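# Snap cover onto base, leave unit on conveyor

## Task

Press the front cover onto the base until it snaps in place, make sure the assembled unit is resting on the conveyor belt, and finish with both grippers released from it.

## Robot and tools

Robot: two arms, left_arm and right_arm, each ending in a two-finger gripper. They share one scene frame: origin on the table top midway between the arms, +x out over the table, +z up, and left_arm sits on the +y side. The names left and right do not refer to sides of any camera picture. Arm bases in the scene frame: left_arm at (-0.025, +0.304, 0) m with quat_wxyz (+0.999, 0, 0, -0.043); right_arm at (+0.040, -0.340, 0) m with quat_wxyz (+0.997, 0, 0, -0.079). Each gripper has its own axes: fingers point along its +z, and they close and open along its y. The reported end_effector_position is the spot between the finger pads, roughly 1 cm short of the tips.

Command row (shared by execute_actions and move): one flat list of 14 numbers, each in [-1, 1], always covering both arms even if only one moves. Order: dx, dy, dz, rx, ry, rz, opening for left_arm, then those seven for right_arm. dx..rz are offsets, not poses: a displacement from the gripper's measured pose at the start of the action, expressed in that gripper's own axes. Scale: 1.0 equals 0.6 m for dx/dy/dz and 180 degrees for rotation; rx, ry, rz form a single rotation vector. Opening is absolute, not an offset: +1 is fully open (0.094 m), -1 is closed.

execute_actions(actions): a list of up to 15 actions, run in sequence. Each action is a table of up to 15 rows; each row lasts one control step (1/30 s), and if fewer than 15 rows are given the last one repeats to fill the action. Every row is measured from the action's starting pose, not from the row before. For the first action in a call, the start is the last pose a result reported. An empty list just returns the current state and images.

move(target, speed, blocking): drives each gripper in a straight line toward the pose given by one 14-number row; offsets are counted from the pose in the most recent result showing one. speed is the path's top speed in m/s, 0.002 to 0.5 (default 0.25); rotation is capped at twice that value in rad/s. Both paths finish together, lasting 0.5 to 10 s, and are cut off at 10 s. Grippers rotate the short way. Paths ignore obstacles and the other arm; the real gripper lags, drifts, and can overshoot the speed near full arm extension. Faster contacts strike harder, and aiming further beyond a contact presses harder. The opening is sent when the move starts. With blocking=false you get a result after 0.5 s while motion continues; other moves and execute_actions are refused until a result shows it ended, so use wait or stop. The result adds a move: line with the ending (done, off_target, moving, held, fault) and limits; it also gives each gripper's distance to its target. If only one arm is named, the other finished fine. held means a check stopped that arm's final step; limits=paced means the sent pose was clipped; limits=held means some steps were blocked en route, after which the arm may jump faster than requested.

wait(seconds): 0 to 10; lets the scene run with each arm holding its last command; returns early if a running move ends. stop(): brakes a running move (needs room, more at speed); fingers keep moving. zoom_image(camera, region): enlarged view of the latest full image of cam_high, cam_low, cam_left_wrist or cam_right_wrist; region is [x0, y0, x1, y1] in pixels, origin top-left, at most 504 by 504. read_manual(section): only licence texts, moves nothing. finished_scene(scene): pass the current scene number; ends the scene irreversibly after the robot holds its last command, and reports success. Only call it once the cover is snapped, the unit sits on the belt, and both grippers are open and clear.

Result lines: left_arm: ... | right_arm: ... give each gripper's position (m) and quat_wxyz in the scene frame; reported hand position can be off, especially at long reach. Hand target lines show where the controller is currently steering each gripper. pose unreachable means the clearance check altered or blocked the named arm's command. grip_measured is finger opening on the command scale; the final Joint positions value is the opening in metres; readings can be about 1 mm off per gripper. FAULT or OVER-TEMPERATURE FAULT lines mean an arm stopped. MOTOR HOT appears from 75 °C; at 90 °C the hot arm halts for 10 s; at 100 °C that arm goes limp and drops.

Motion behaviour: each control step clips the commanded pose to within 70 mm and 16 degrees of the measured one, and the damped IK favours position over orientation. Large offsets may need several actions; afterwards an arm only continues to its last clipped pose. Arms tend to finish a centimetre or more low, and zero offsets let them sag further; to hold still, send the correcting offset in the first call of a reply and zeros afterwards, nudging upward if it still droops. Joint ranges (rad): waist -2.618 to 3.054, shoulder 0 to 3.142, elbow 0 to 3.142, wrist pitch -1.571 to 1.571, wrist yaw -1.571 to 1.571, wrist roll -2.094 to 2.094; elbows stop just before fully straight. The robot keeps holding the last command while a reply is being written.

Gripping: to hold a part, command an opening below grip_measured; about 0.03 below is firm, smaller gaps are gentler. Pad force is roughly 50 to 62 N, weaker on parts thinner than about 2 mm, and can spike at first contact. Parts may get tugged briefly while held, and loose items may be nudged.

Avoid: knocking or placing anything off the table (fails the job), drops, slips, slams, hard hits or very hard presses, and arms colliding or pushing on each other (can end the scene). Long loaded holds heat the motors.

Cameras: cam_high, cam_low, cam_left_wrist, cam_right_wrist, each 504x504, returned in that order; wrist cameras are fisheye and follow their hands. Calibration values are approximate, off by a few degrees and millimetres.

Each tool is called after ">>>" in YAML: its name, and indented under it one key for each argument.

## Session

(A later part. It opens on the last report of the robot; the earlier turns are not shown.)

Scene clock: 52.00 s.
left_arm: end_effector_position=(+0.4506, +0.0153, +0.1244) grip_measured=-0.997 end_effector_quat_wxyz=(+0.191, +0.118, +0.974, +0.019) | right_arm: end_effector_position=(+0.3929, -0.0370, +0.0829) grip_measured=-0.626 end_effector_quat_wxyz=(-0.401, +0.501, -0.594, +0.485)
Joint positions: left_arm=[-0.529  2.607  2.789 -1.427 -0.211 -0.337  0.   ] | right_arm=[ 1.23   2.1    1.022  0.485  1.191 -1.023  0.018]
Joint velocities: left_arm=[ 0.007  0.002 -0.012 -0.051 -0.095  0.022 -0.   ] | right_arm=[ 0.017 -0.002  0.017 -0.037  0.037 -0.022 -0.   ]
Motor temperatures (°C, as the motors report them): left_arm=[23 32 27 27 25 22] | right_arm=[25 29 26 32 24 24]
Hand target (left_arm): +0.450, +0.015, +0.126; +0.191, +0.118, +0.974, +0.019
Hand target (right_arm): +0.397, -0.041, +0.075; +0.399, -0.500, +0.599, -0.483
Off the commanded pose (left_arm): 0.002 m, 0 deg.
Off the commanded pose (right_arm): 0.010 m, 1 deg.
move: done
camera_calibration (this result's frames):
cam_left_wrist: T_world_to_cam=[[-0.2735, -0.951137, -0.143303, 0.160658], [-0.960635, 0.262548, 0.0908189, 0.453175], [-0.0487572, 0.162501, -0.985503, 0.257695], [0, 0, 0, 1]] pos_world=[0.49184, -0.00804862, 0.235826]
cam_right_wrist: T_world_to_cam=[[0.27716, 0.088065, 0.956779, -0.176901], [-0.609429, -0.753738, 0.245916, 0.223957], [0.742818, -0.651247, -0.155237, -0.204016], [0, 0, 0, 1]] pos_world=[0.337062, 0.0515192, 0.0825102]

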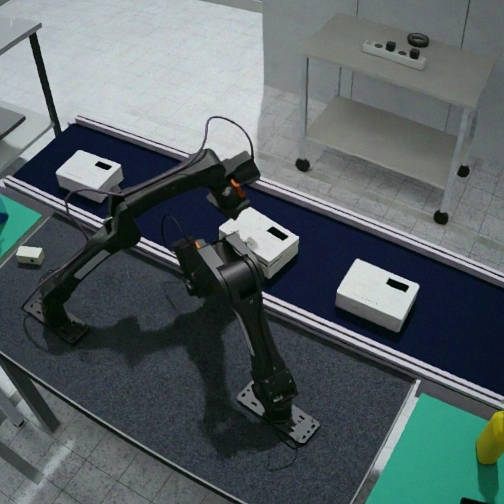

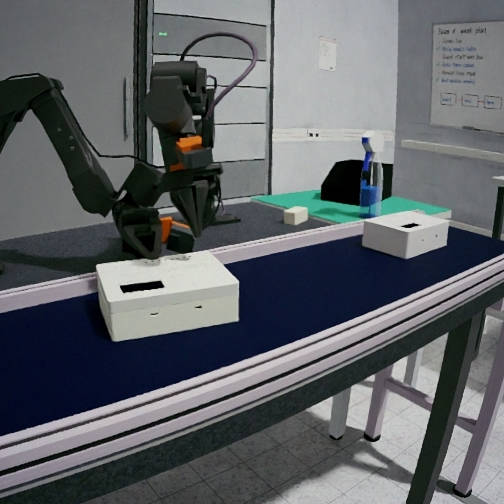

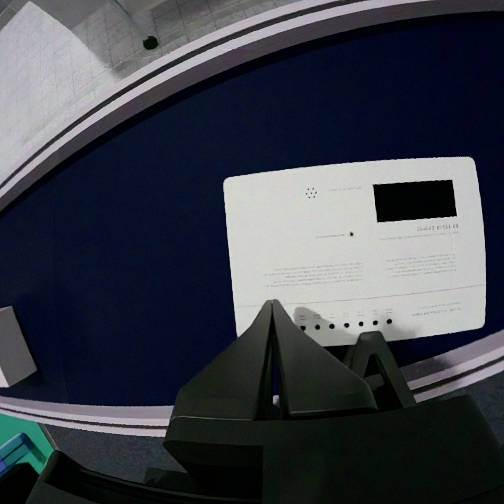

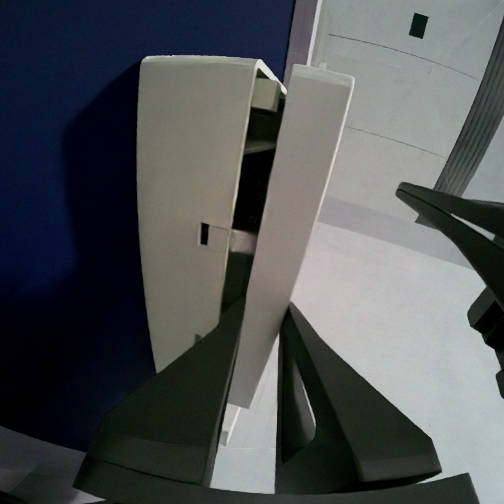

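>>> move:
  target: [0,0,-0.003,0,0,0,-1, 0,0.045,0.018,0,0,0,-0.75]
  speed: 0.03

Scene clock: 53.30 s.
left_arm: end_effector_position=(+0.4506, +0.0153, +0.1244) grip_measured=-0.997 end_effector_quat_wxyz=(+0.191, +0.118, +0.974, +0.019) | right_arm: end_effector_position=(+0.3956, -0.0357, +0.0801) grip_measured=-0.629 end_effector_quat_wxyz=(-0.412, +0.484, -0.593, +0.494)
Joint positions: left_arm=[-0.529  2.607  2.789 -1.427 -0.211 -0.337  0.   ] | right_arm=[ 1.23   2.143  1.022  0.596  1.218 -1.063  0.017]
Joint velocities: left_arm=[-0.007 -0.012  0.007  0.051 -0.051 -0.007 -0.001] | right_arm=[-0.017  0.007  0.017  0.007  0.051 -0.066 -0.   ]
Motor temperatures (°C, as the motors report them): left_arm=[23 32 27 27 25 22] | right_arm=[25 29 26 32 24 24]
Hand target (left_arm): +0.450, +0.015, +0.126; +0.191, +0.118, +0.974, +0.019
Hand target (right_arm): +0.396, -0.039, +0.055; +0.400, -0.501, +0.594, -0.485
Off the commanded pose (left_arm): 0.002 m, 0 deg.
Off the commanded pose (right_arm): 0.026 m, 3 deg.
move: off_target (right_arm)
camera_calibration (this result's frames):
cam_left_wrist: T_world_to_cam=[[-0.2735, -0.951137, -0.143303, 0.160658], [-0.960635, 0.262548, 0.0908189, 0.453175], [-0.0487572, 0.162501, -0.985503, 0.257695], [0, 0, 0, 1]] pos_world=[0.49184, -0.00804862, 0.235826]
cam_right_wrist: T_world_to_cam=[[0.241438, 0.0702434, 0.967871, -0.162444], [-0.630229, -0.747066, 0.211431, 0.23849], [0.737915, -0.661028, -0.136101, -0.205592], [0, 0, 0, 1]] pos_world=[0.341233, 0.0536765, 0.0788195]

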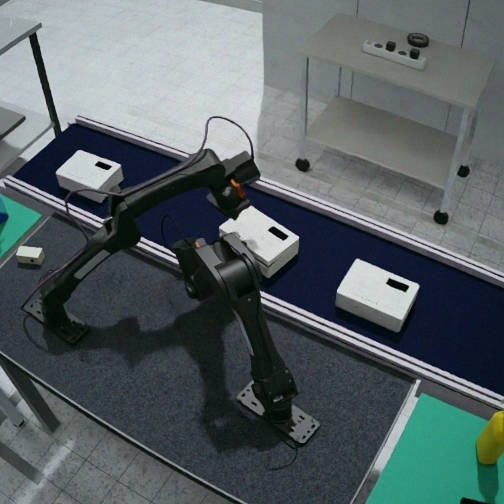

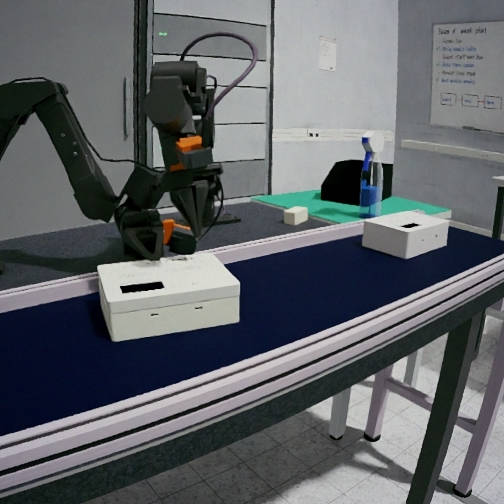

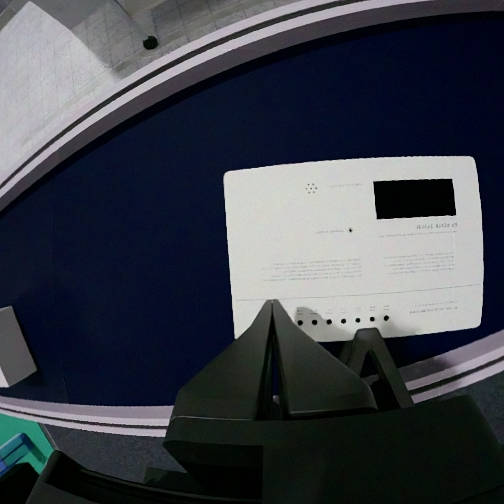

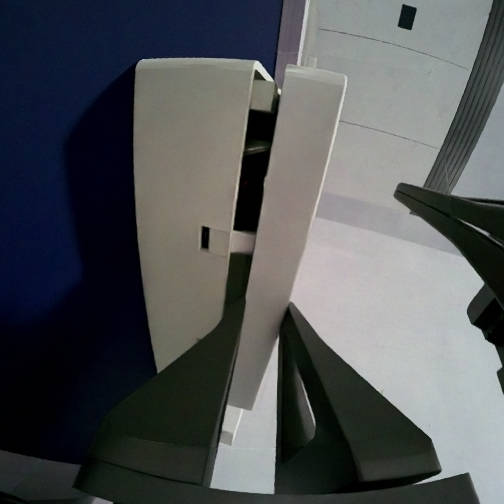

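>>> move:
  target: [0.052,-0.013,0.068,0,0,0,-1, 0,0.0,0.0,0,0,0,-0.54]
  speed: 0.06

>>> move:
  target: [0.01,0,0.025,0,0,0,-1, 0,0.0,-0.05,0,0,0,-0.54]
  speed: 0.03

Scene clock: 54.97 s.
left_arm: end_effector_position=(+0.4441, +0.0186, +0.0874) grip_measured=-0.997 end_effector_quat_wxyz=(+0.204, +0.115, +0.972, +0.015) | right_arm: end_effector_position=(+0.3957, -0.0357, +0.0808) grip_measured=-0.542 end_effector_quat_wxyz=(-0.412, +0.483, -0.593, +0.495)
Joint positions: left_arm=[-0.533  2.385  2.212 -1.045 -0.22  -0.345  0.   ] | right_arm=[ 1.23   2.143  1.022  0.602  1.221 -1.068  0.022]
Joint velocities: left_arm=[-0.017 -0.002 -0.012  0.022 -0.007 -0.022 -0.   ] | right_arm=[ 0.002  0.002 -0.007 -0.037  0.037 -0.037 -0.001]
Motor temperatures (°C, as the motors report them): left_arm=[23 32 27 27 25 22] | right_arm=[25 29 26 32 24 24]
Hand target (left_arm): +0.436, +0.016, +0.075; +0.190, +0.118, +0.974, +0.019
Hand target (right_arm): +0.396, -0.036, +0.080; +0.412, -0.484, +0.593, -0.494
Off the commanded pose (left_arm): 0.016 m, 2 deg.
Off the commanded pose (right_arm): 0.001 m, 0 deg.
move: off_target (left_arm)
camera_calibration (this result's frames):
cam_left_wrist: T_world_to_cam=[[-0.265047, -0.954179, -0.138897, 0.152649], [-0.963962, 0.258776, 0.0617482, 0.453461], [-0.0229756, 0.150258, -0.98838, 0.209378], [0, 0, 0, 1]] pos_world=[0.482389, -0.00315129, 0.200147]
cam_right_wrist: T_world_to_cam=[[0.238974, 0.0706051, 0.968456, -0.162196], [-0.631629, -0.746213, 0.210262, 0.239081], [0.73752, -0.661952, -0.133729, -0.205696], [0, 0, 0, 1]] pos_world=[0.341476, 0.0536963, 0.0793027]

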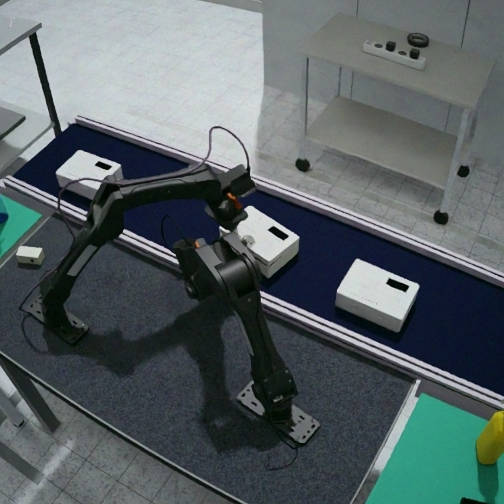

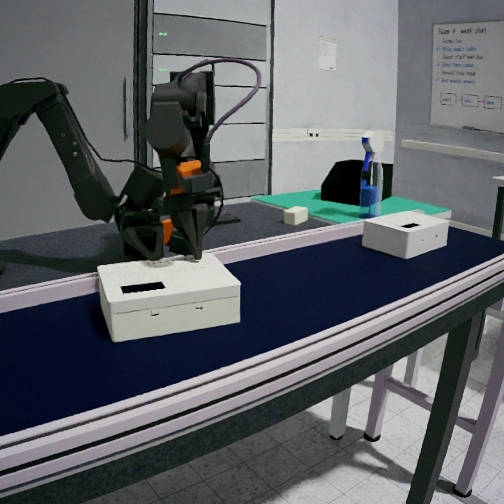

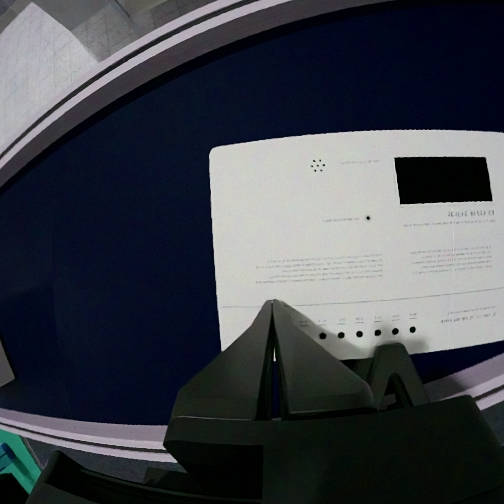

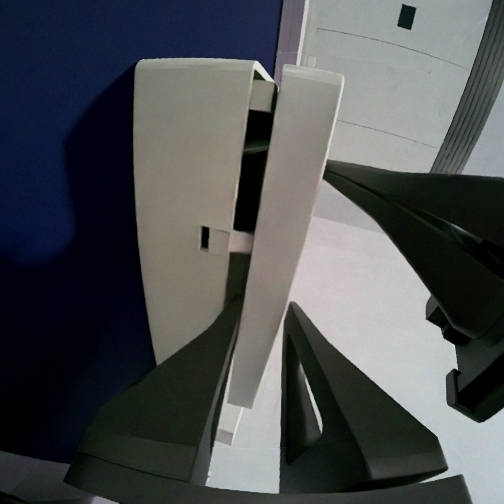

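Scene clock: 56.27 s.
left_arm: end_effector_position=(+0.4506, +0.0141, +0.0868) grip_measured=-0.997 end_effector_quat_wxyz=(+0.224, +0.112, +0.968, +0.005) | right_arm: end_effector_position=(+0.3724, -0.0270, +0.0808) grip_measured=-0.542 end_effector_quat_wxyz=(-0.413, +0.489, -0.591, +0.492)
Joint positions: left_arm=[-0.533  2.371  2.168 -0.971 -0.22  -0.345  0.   ] | right_arm=[ 1.293  2.12   1.022  0.48   1.261 -0.968  0.022]
Joint velocities: left_arm=[-0.022 -0.002 -0.012 -0.007 -0.022  0.037  0.001] | right_arm=[-0.017 -0.007 -0.002 -0.022  0.051  0.066  0.001]
Motor temperatures (°C, as the motors report them): left_arm=[23 32 27 27 25 22] | right_arm=[25 29 25 32 24 24]
Hand target (left_arm): +0.445, +0.020, +0.071; +0.204, +0.115, +0.972, +0.015
Hand target (right_arm): +0.367, -0.030, +0.086; +0.413, -0.483, +0.592, -0.495
Off the commanded pose (left_arm): 0.017 m, 3 deg.
Off the commanded pose (right_arm): 0.008 m, 1 deg.
move: off_target (left_arm)
camera_calibration (this result's frames):
cam_left_wrist: T_world_to_cam=[[-0.259938, -0.957583, -0.124368, 0.146513], [-0.965532, 0.259537, 0.0197036, 0.465264], [0.0134101, 0.125203, -0.992041, 0.193858], [0, 0, 0, 1]] pos_world=[0.484712, -0.00472631, 0.201369]
cam_right_wrist: T_world_to_cam=[[0.244646, 0.0749972, 0.966708, -0.159075], [-0.62178, -0.752885, 0.215763, 0.226532], [0.744001, -0.653865, -0.137559, -0.184598], [0, 0, 0, 1]] pos_world=[0.317111, 0.0617805, 0.0795085]

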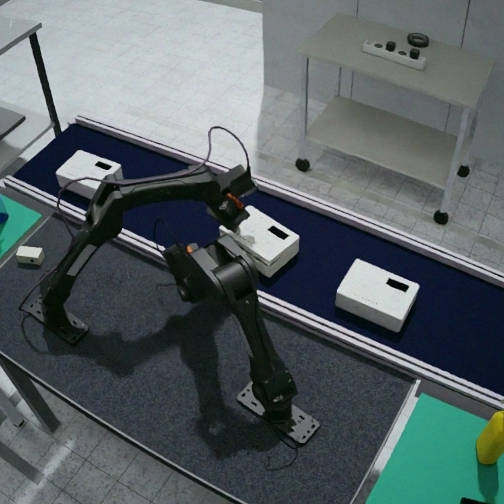

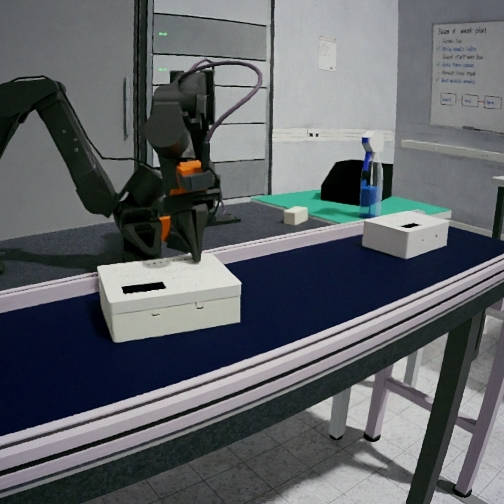

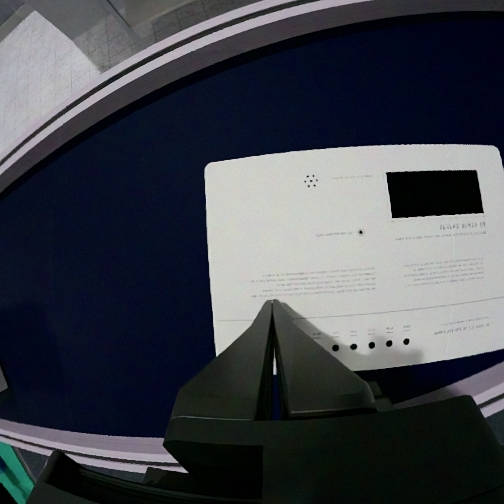

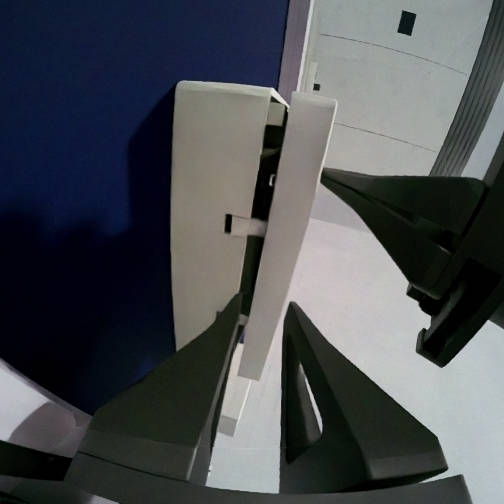

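>>> move:
  target: [0.035,0,-0.05,0,0.08,0,-1, 0.03,-0.125,-0.03,0,0,0,-1]
  speed: 0.15

Scene clock: 58.70 s.
left_arm: end_effector_position=(+0.4189, +0.0189, +0.1022) grip_measured=-0.997 end_effector_quat_wxyz=(+0.112, +0.115, +0.987, +0.017) | right_arm: end_effector_position=(+0.3653, -0.0420, +0.1538) grip_measured=-0.986 end_effector_quat_wxyz=(-0.410, +0.493, -0.587, +0.494)
Joint positions: left_arm=[-0.533  2.627  2.778 -1.541 -0.138 -0.374  0.   ] | right_arm=[ 1.293  1.875  1.022  0.243  1.26  -0.988  0.001]
Joint velocities: left_arm=[-0.007 -0.012  0.002 -0.095 -0.022  0.022 -0.   ] | right_arm=[ 0.007 -0.002  0.012 -0.051  0.007 -0.007  0.   ]
Motor temperatures (°C, as the motors report them): left_arm=[23 32 27 27 25 22] | right_arm=[25 29 25 32 24 24]
Hand target (left_arm): +0.419, +0.020, +0.104; +0.110, +0.109, +0.988, +0.014
Hand target (right_arm): +0.365, -0.046, +0.158; +0.413, -0.489, +0.591, -0.492
Off the commanded pose (left_arm): 0.003 m, 1 deg.
Off the commanded pose (right_arm): 0.005 m, 1 deg.
joint sent to its limit (left arm) — the command would take joint 4 (wrist pitch) past its lower limit, so that joint was sent only as far as its limit.
move: done
camera_calibration (this result's frames):
cam_left_wrist: T_world_to_cam=[[-0.282061, -0.952811, -0.112219, 0.152662], [-0.937099, 0.248544, 0.245093, 0.398393], [-0.205636, 0.174292, -0.962983, 0.29681], [0, 0, 0, 1]] pos_world=[0.477429, -0.00529194, 0.205311]
cam_right_wrist: T_world_to_cam=[[0.245301, 0.0876777, 0.965474, -0.226329], [-0.617976, -0.75319, 0.225411, 0.192174], [0.746949, -0.651933, -0.130576, -0.181155], [0, 0, 0, 1]] pos_world=[0.309591, 0.0464872, 0.151543]

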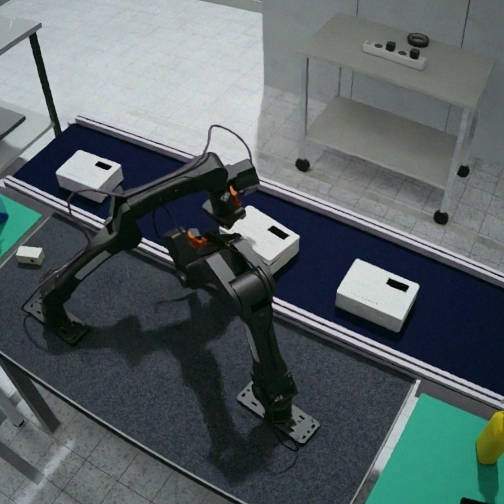

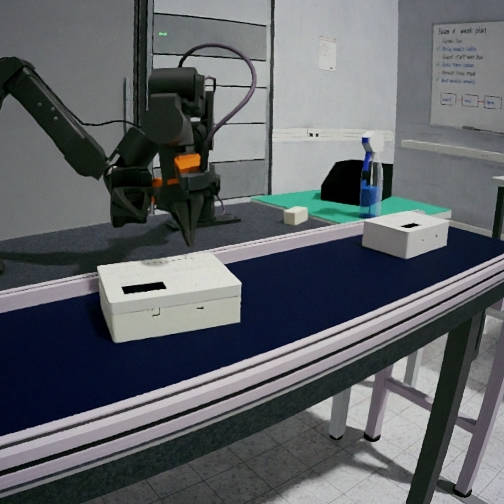

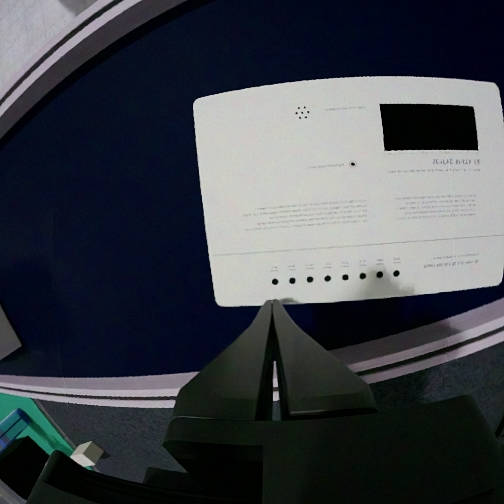

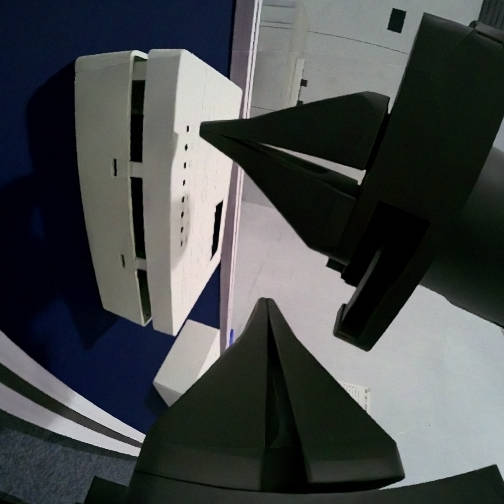

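>>> move:
  target: [0,0,-0.003,0,0,0,-1, 0.22,-0.01,-0.03,0,0,0,-1]
  speed: 0.2

>>> move:
  target: [0,0,0,0,0,0,-1, 0,0,0,-0.206,0.503,0.598,-1]
  speed: 0.4

Scene clock: 60.07 s.
left_arm: end_effector_position=(+0.4187, +0.0190, +0.1021) grip_measured=-0.997 end_effector_quat_wxyz=(+0.111, +0.115, +0.987, +0.018) | right_arm: end_effector_position=(+0.3262, -0.1645, +0.1603) grip_measured=-0.986 end_effector_quat_wxyz=(-0.403, +0.500, -0.584, +0.496)
Joint positions: left_arm=[-0.533  2.627  2.778 -1.542 -0.138 -0.374  0.   ] | right_arm=[ 1.223  1.392  0.512  0.358  1.198 -1.104  0.001]
Joint velocities: left_arm=[ 0.002 -0.007  0.027  0.037 -0.066  0.081 -0.   ] | right_arm=[-0.017 -0.007 -0.007  0.051 -0.022 -0.037 -0.001]
Motor temperatures (°C, as the motors report them): left_arm=[23 32 27 26 25 22] | right_arm=[25 29 25 32 24 24]
Hand target (left_arm): +0.418, +0.019, +0.104; +0.112, +0.115, +0.987, +0.017
Hand target (right_arm): +0.327, -0.170, +0.163; +0.409, -0.493, +0.588, -0.494
Off the commanded pose (left_arm): 0.002 m, 0 deg.
Off the commanded pose (right_arm): 0.006 m, 1 deg.
move: done
camera_calibration (this result's frames):
cam_left_wrist: T_world_to_cam=[[-0.282166, -0.952736, -0.112589, 0.152826], [-0.93687, 0.248381, 0.246132, 0.397954], [-0.206534, 0.174931, -0.962675, 0.297019], [0, 0, 0, 1]] pos_world=[0.477298, -0.00519915, 0.20519]
cam_right_wrist: T_world_to_cam=[[0.254645, 0.106778, 0.961121, -0.211497], [-0.613523, -0.750408, 0.245919, 0.0700477], [0.747492, -0.652293, -0.125577, -0.232021], [0, 0, 0, 1]] pos_world=[0.270267, -0.0761982, 0.156911]

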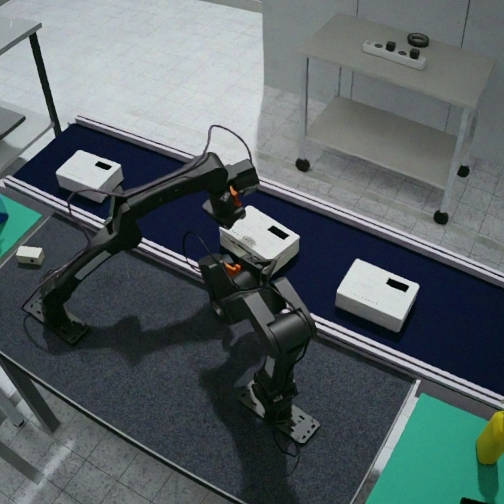

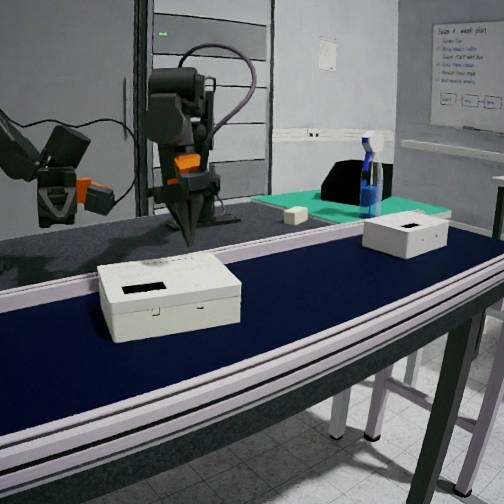

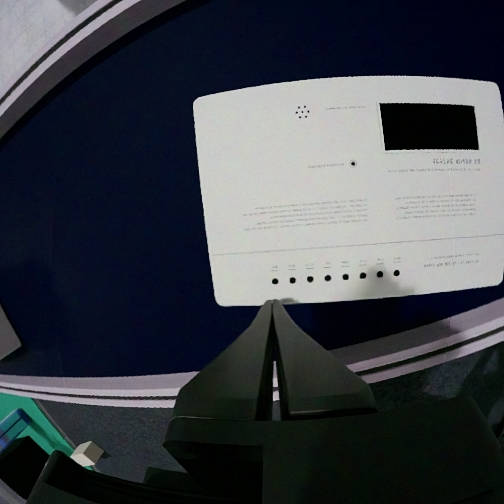

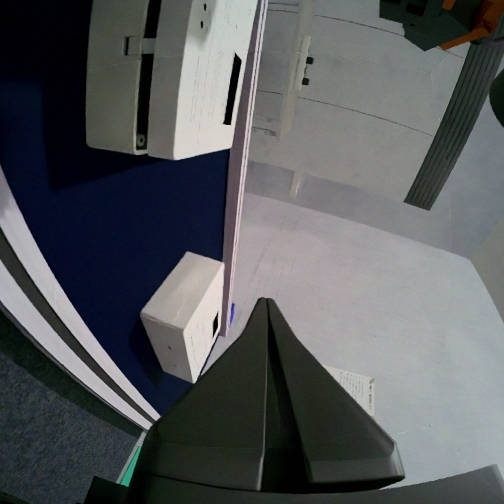

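Scene clock: 63.63 s.
left_arm: end_effector_position=(+0.4187, +0.0190, +0.1021) grip_measured=-0.997 end_effector_quat_wxyz=(+0.111, +0.115, +0.987, +0.018) | right_arm: end_effector_position=(+0.3347, -0.1572, +0.1600) grip_measured=-0.986 end_effector_quat_wxyz=(+0.264, -0.023, +0.922, -0.281)
Joint positions: left_arm=[-0.533  2.627  2.778 -1.542 -0.138 -0.374  0.   ] | right_arm=[ 1.082  1.881  1.58  -1.415  0.782  0.934  0.001]
Joint velocities: left_arm=[-0.002  0.002 -0.012 -0.022 -0.007 -0.007  0.   ] | right_arm=[-0.007 -0.002 -0.007 -0.037 -0.022 -0.037 -0.001]
Motor temperatures (°C, as the motors report them): left_arm=[23 32 27 26 25 22] | right_arm=[25 29 26 31 24 24]
Hand target (left_arm): +0.419, +0.019, +0.102; +0.111, +0.115, +0.987, +0.018
Hand target (right_arm): +0.334, -0.157, +0.160; +0.267, -0.028, +0.921, -0.283
Off the commanded pose (left_arm): 0.000 m, 0 deg.
Off the commanded pose (right_arm): 0.011 m, 71 deg; orientation clipped at the last step of the last action.
move: held (right_arm); limits=paced,held; held on 50 of 107 steps (right_arm), including the last (right_arm)
pose unreachable (right arm): on one or more control steps of this call, first in action 0 (counted from 0), this arm could not follow its commanded pose, so it was not sent that pose on those steps. On the call's last step it was still not sent that pose. It may still have moved: this result reports where it is.
cause: the commanded pose would bring a part of the arm too close to another arm (this arm's wrist (the part past joint 4) and the other arm's wrist (the part past joint 4)).
camera_calibration (this result's frames):
cam_left_wrist: T_world_to_cam=[[-0.282166, -0.952736, -0.112589, 0.152826], [-0.93687, 0.248381, 0.246132, 0.397954], [-0.206534, 0.174931, -0.962675, 0.297019], [0, 0, 0, 1]] pos_world=[0.477298, -0.00519915, 0.20519]
cam_right_wrist: T_world_to_cam=[[0.0284652, -0.835836, 0.548241, -0.22055], [-0.999556, -0.0189537, 0.0230015, 0.360677], [-0.00883434, -0.548652, -0.836004, 0.149501], [0, 0, 0, 1]] pos_world=[0.368116, -0.0954832, 0.237602]

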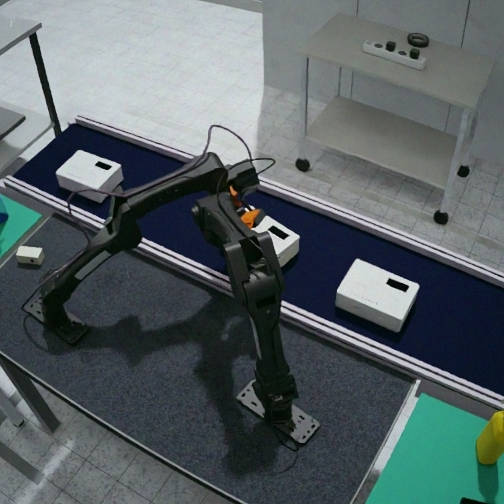

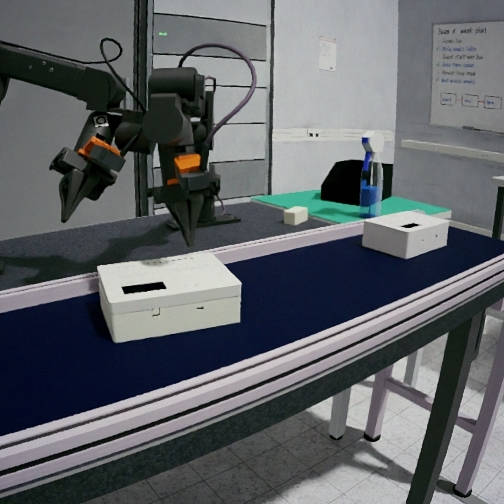

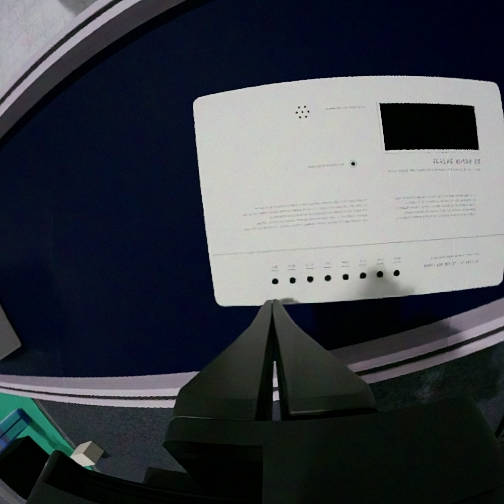

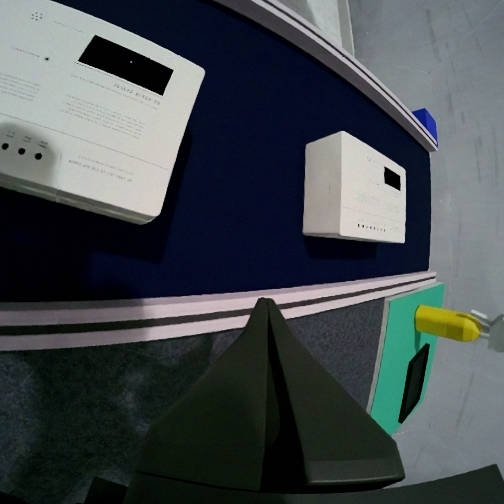

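>>> move:
  target: [0,0,-0.003,0,0,0,-1, 0,-0.03,0.0,-0.254,0.123,0,-1]
  speed: 0.3

>>> move:
  target: [0,0,0,0,0,0,-1, 0,0,0,0,0,0.25,-1]
  speed: 0.4

Scene clock: 65.83 s.
left_arm: end_effector_position=(+0.4187, +0.0190, +0.1021) grip_measured=-0.997 end_effector_quat_wxyz=(+0.111, +0.115, +0.987, +0.018) | right_arm: end_effector_position=(+0.3294, -0.1522, +0.1531) grip_measured=-0.986 end_effector_quat_wxyz=(+0.236, -0.038, +0.935, -0.263)
Joint positions: left_arm=[-0.533  2.627  2.778 -1.542 -0.138 -0.374  0.   ] | right_arm=[ 1.077  1.876  1.58  -1.401  0.714  0.883  0.001]
Joint velocities: left_arm=[-0.002 -0.012 -0.017 -0.095 -0.051 -0.007  0.   ] | right_arm=[-0.002 -0.007 -0.007 -0.022  0.037  0.022  0.001]
Motor temperatures (°C, as the motors report them): left_arm=[23 32 27 26 25 22] | right_arm=[25 29 26 31 24 24]
Hand target (left_arm): +0.418, +0.019, +0.104; +0.112, +0.115, +0.987, +0.017
Hand target (right_arm): +0.333, -0.156, +0.158; +0.245, -0.029, +0.935, -0.257
Off the commanded pose (left_arm): 0.002 m, 0 deg.
Off the commanded pose (right_arm): 0.026 m, 47 deg; orientation clipped at the last step of the last action.
move: held (right_arm); limits=paced,held; held on 48 of 54 steps (right_arm, left_arm), including the last (right_arm)
pose unreachable (left arm): on one or more control steps of this call, first in action 0 (counted from 0), this arm could not follow its commanded pose, so it was not sent that pose on those steps. It may still have moved: this result reports where it is.
cause: the commanded pose would bring a part of the arm too close to another arm (this arm's wrist (the part past joint 4) and the other arm's wrist (the part past joint 4), along the way the arms are being sent).
pose unreachable (right arm): on one or more control steps of this call, first in action 0 (counted from 0), this arm could not follow its commanded pose, so it was not sent that pose on those steps. On the call's last step it was still not sent that pose. It may still have moved: this result reports where it is.
cause: the commanded pose would bring a part of the arm too close to another arm (this arm's wrist (the part past joint 4) and the other arm's wrist (the part past joint 4)).
camera_calibration (this result's frames):
cam_left_wrist: T_world_to_cam=[[-0.282166, -0.952736, -0.112589, 0.152826], [-0.93687, 0.248381, 0.246132, 0.397954], [-0.206534, 0.174931, -0.962675, 0.297019], [0, 0, 0, 1]] pos_world=[0.477298, -0.00519915, 0.20519]
cam_right_wrist: T_world_to_cam=[[0.0831062, -0.851321, 0.518021, -0.228173], [-0.995116, -0.0431055, 0.0888064, 0.340392], [-0.0532732, -0.522871, -0.850745, 0.167251], [0, 0, 0, 1]] pos_world=[0.366602, -0.0921249, 0.230257]

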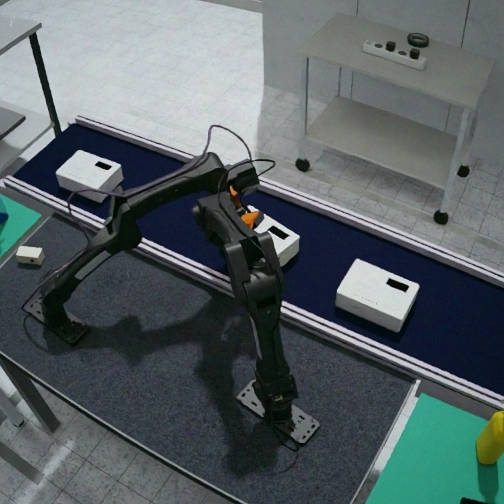

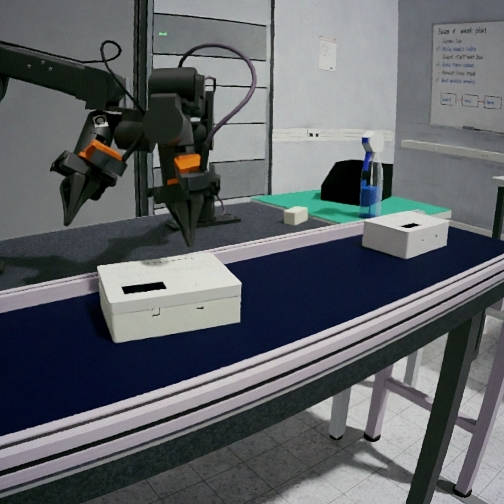

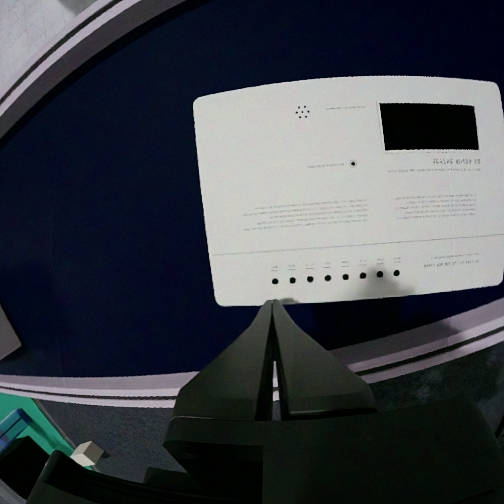

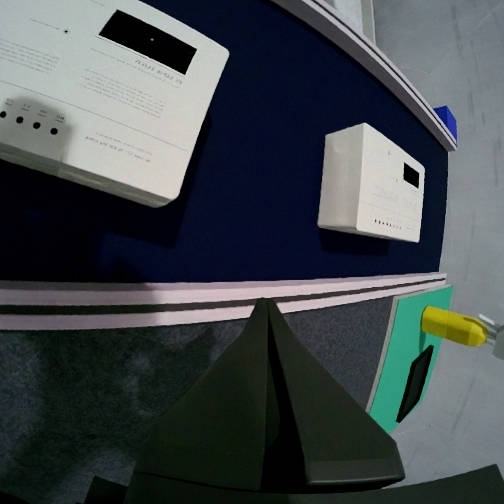

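Scene clock: 67.53 s.
left_arm: end_effector_position=(+0.4187, +0.0190, +0.1021) grip_measured=-0.997 end_effector_quat_wxyz=(+0.111, +0.115, +0.987, +0.018) | right_arm: end_effector_position=(+0.3280, -0.1513, +0.1518) grip_measured=-0.986 end_effector_quat_wxyz=(+0.313, +0.317, +0.882, -0.153)
Joint positions: left_arm=[-0.533  2.627  2.778 -1.542 -0.138 -0.374  0.   ] | right_arm=[ 1.077  1.876  1.58  -1.401  0.702  1.655  0.001]
Joint velocities: left_arm=[-0.012 -0.002 -0.002 -0.051 -0.066 -0.066 -0.   ] | right_arm=[-0.002  0.002 -0.007 -0.066  0.037  0.007 -0.   ]
Motor temperatures (°C, as the motors report them): left_arm=[23 32 27 26 25 22] | right_arm=[25 29 26 31 24 24]
Hand target (left_arm): +0.419, +0.019, +0.102; +0.111, +0.115, +0.987, +0.018
Hand target (right_arm): +0.329, -0.152, +0.153; +0.319, +0.322, +0.878, -0.152
Off the commanded pose (left_arm): 0.000 m, 0 deg.
Off the commanded pose (right_arm): 0.002 m, 1 deg.
move: done
camera_calibration (this result's frames):
cam_left_wrist: T_world_to_cam=[[-0.282166, -0.952736, -0.112589, 0.152826], [-0.93687, 0.248381, 0.246132, 0.397954], [-0.206534, 0.174931, -0.962675, 0.297019], [0, 0, 0, 1]] pos_world=[0.477298, -0.00519915, 0.20519]
cam_right_wrist: T_world_to_cam=[[-0.54969, -0.82774, 0.112637, 0.0460072], [-0.832225, 0.530935, -0.159717, 0.410339], [0.0724014, -0.181534, -0.980716, 0.196618], [0, 0, 0, 1]] pos_world=[0.352548, -0.144088, 0.253182]

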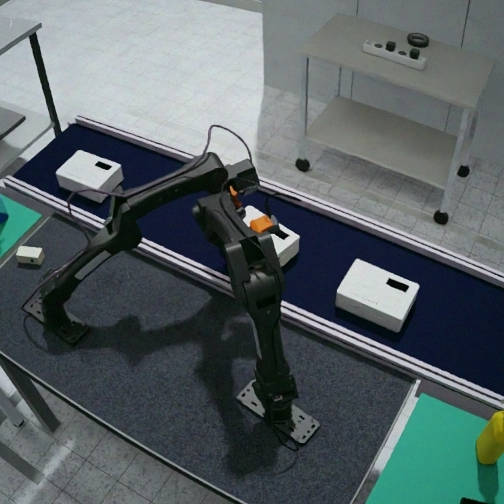

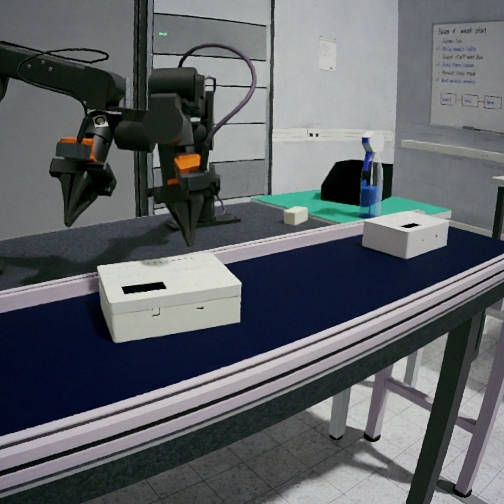

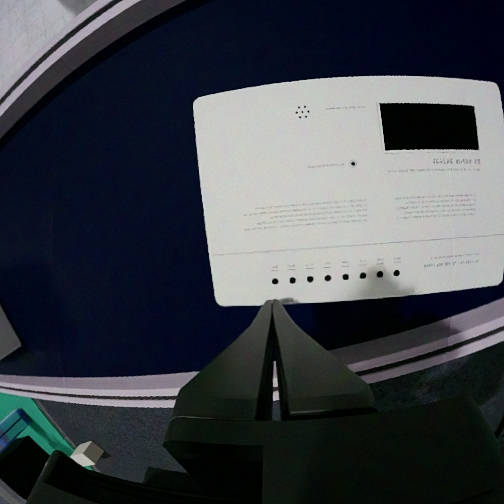

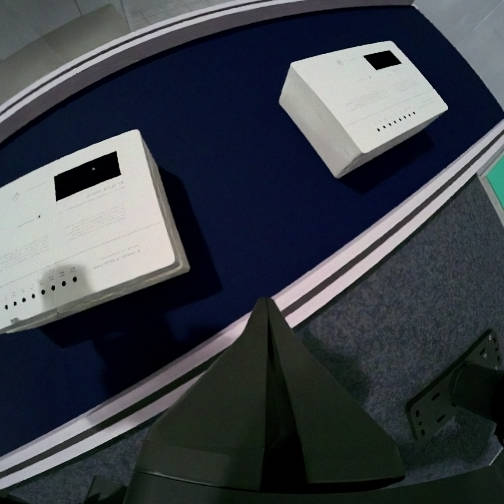

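>>> move:
  target: [0.042,-0.01,0.11,0,0,0,-1, 0,-0.17,0.0,0,0,0,-1]
  speed: 0.1

Scene clock: 69.07 s.
left_arm: end_effector_position=(+0.4079, +0.0265, +0.0747) grip_measured=-0.997 end_effector_quat_wxyz=(+0.131, +0.113, +0.985, +0.011) | right_arm: end_effector_position=(+0.2654, -0.2236, +0.1573) grip_measured=-0.986 end_effector_quat_wxyz=(+0.308, +0.320, +0.883, -0.152)
Joint positions: left_arm=[-0.536  2.363  2.168 -1.155 -0.146 -0.377  0.   ] | right_arm=[ 1.094  1.517  1.2   -1.396  0.688  1.681  0.001]
Joint velocities: left_arm=[ 0.007 -0.017 -0.022  0.007 -0.037 -0.022 -0.   ] | right_arm=[ 0.022 -0.002  0.007  0.022 -0.022  0.081 -0.   ]
Motor temperatures (°C, as the motors report them): left_arm=[23 32 27 26 25 22] | right_arm=[25 29 26 31 24 24]
Hand target (left_arm): +0.405, +0.023, +0.034; +0.111, +0.115, +0.987, +0.018
Hand target (right_arm): +0.261, -0.227, +0.159; +0.312, +0.317, +0.882, -0.153
Off the commanded pose (left_arm): 0.043 m, 2 deg.
Off the commanded pose (right_arm): 0.006 m, 1 deg.
move: off_target (left_arm)
camera_calibration (this result's frames):
cam_left_wrist: T_world_to_cam=[[-0.277338, -0.954882, -0.10623, 0.15143], [-0.945542, 0.251659, 0.206441, 0.399182], [-0.170393, 0.157699, -0.972675, 0.25358], [0, 0, 0, 1]] pos_world=[0.462649, 0.00415084, 0.18033]
cam_right_wrist: T_world_to_cam=[[-0.552715, -0.82602, 0.11044, -0.0472858], [-0.830913, 0.536056, -0.149088, 0.396626], [0.0639471, -0.174169, -0.982637, 0.197626], [0, 0, 0, 1]] pos_world=[0.290789, -0.217252, 0.258549]

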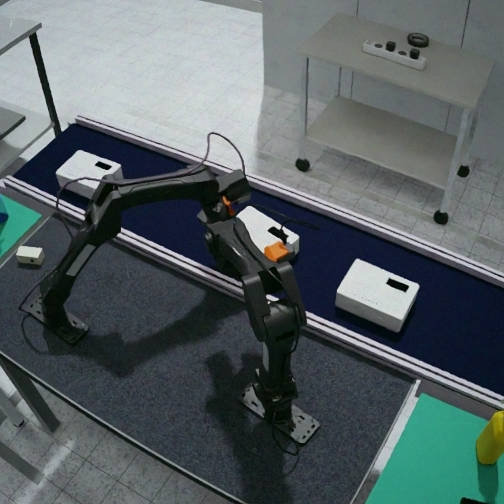

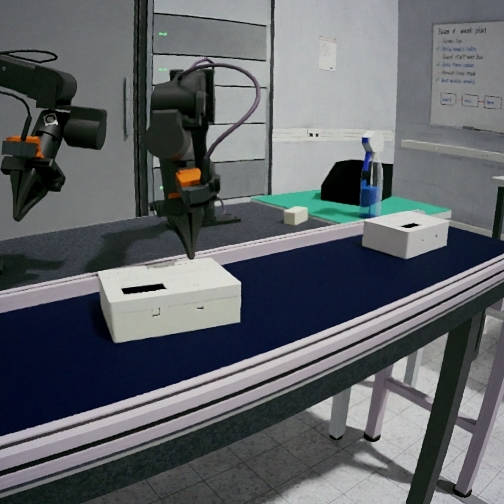

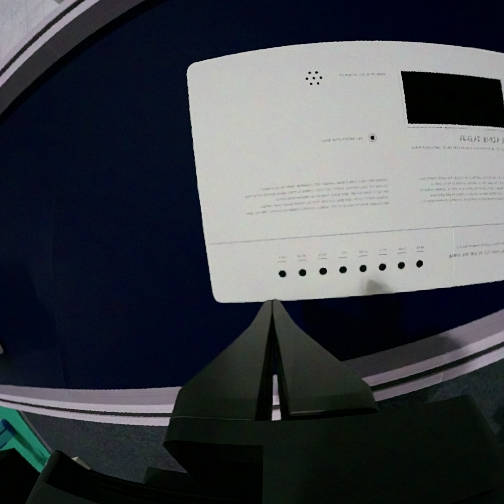

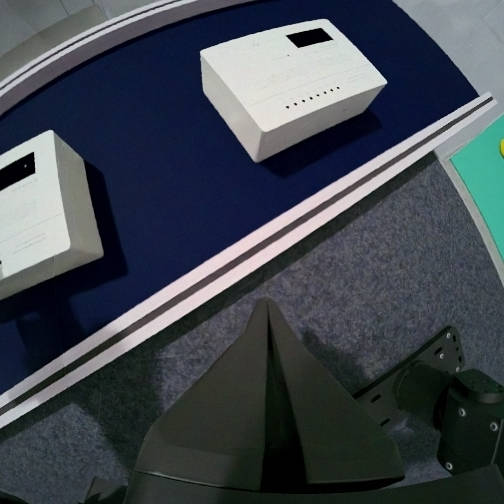

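>>> move:
  target: [0.0,0,-0.1,0,0,0,-1, 0,0,0.0,0,0,0,-1]
  speed: 0.1

>>> zoom_image:
  camera: "cam_low"
  region: [70, 220, 260, 350]

>>> zoom_image:
  camera: "cam_right_wrist"
  region: [0, 110, 200, 320]

Scene clock: 70.47 s.
left_arm: end_effector_position=(+0.3944, +0.0292, +0.1202) grip_measured=-0.997 end_effector_quat_wxyz=(+0.122, +0.114, +0.986, +0.015) | right_arm: end_effector_position=(+0.2646, -0.2231, +0.1565) grip_measured=-0.986 end_effector_quat_wxyz=(+0.304, +0.321, +0.884, -0.151)
Joint positions: left_arm=[-0.548  2.357  2.344 -1.359 -0.146 -0.388  0.   ] | right_arm=[ 1.094  1.517  1.2   -1.396  0.681  1.682  0.001]
Joint velocities: left_arm=[-0.012 -0.012 -0.017  0.051  0.007 -0.007  0.001] | right_arm=[ 0.017  0.007  0.002 -0.022 -0.051  0.007  0.001]
Motor temperatures (°C, as the motors report them): left_arm=[23 32 27 26 25 22] | right_arm=[25 29 26 30 24 24]
Hand target (left_arm): +0.392, +0.026, +0.133; +0.131, +0.113, +0.985, +0.011
Hand target (right_arm): +0.265, -0.224, +0.157; +0.308, +0.320, +0.883, -0.152
Off the commanded pose (left_arm): 0.013 m, 1 deg.
Off the commanded pose (right_arm): 0.001 m, 0 deg.
move: off_target (left_arm)
camera_calibration (this result's frames):
cam_left_wrist: T_world_to_cam=[[-0.279189, -0.953783, -0.111135, 0.156366], [-0.941731, 0.249356, 0.225755, 0.372632], [-0.187609, 0.167687, -0.967824, 0.301045], [0, 0, 0, 1]] pos_world=[0.451053, 0.00574025, 0.224612]
cam_right_wrist: T_world_to_cam=[[-0.553447, -0.825636, 0.109639, -0.0468605], [-0.830838, 0.538063, -0.142114, 0.394847], [0.058342, -0.169745, -0.98376, 0.19962], [0, 0, 0, 1]] pos_world=[0.290473, -0.217258, 0.257629]

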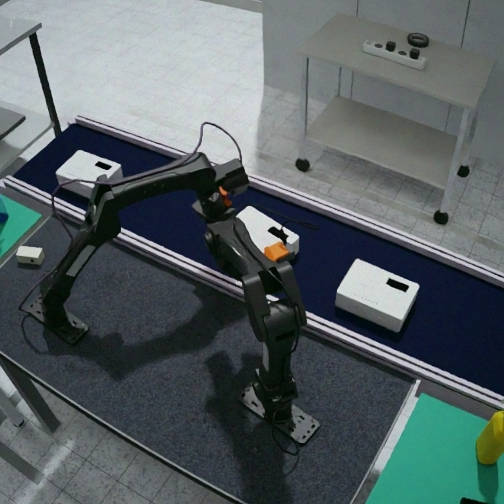

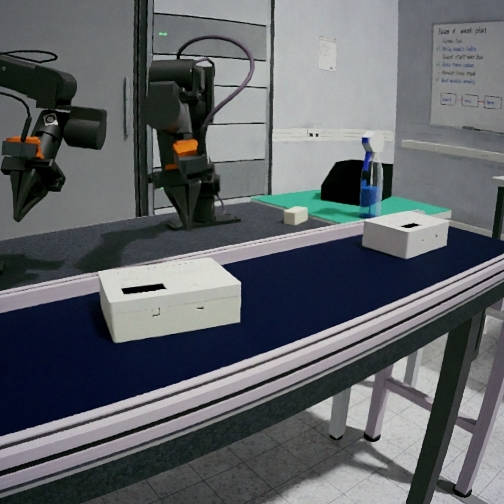

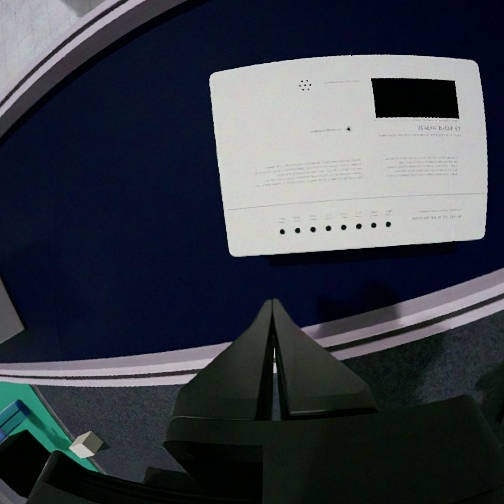

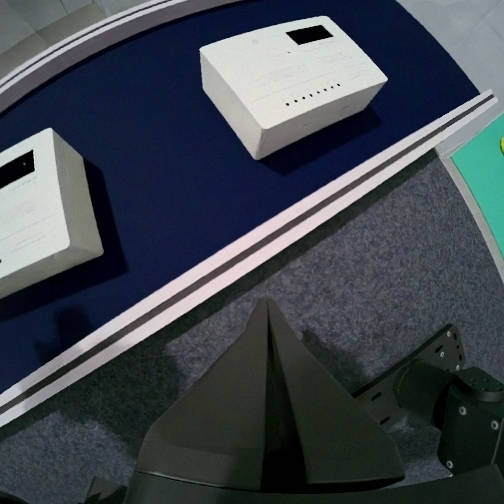

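Region (70, 220, 260, 350) of cam_low's 504x504 image, scaled by 2.653, with more detail than that image has; it fills the top 345 rows of this view, and the rest is white.

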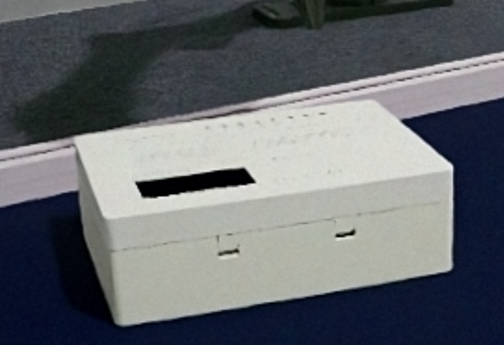

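Region (0, 110, 200, 320) of cam_right_wrist's 504x504 image, scaled by 2.400, with more detail than that image has; it fills the left 480 columns of this view, and the rest is white.

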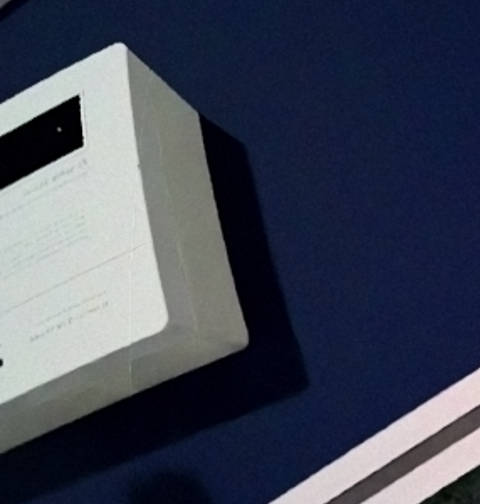

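Flush all around.

>>> finished_scene:
  scene: 2

The scene is finished: the task was done.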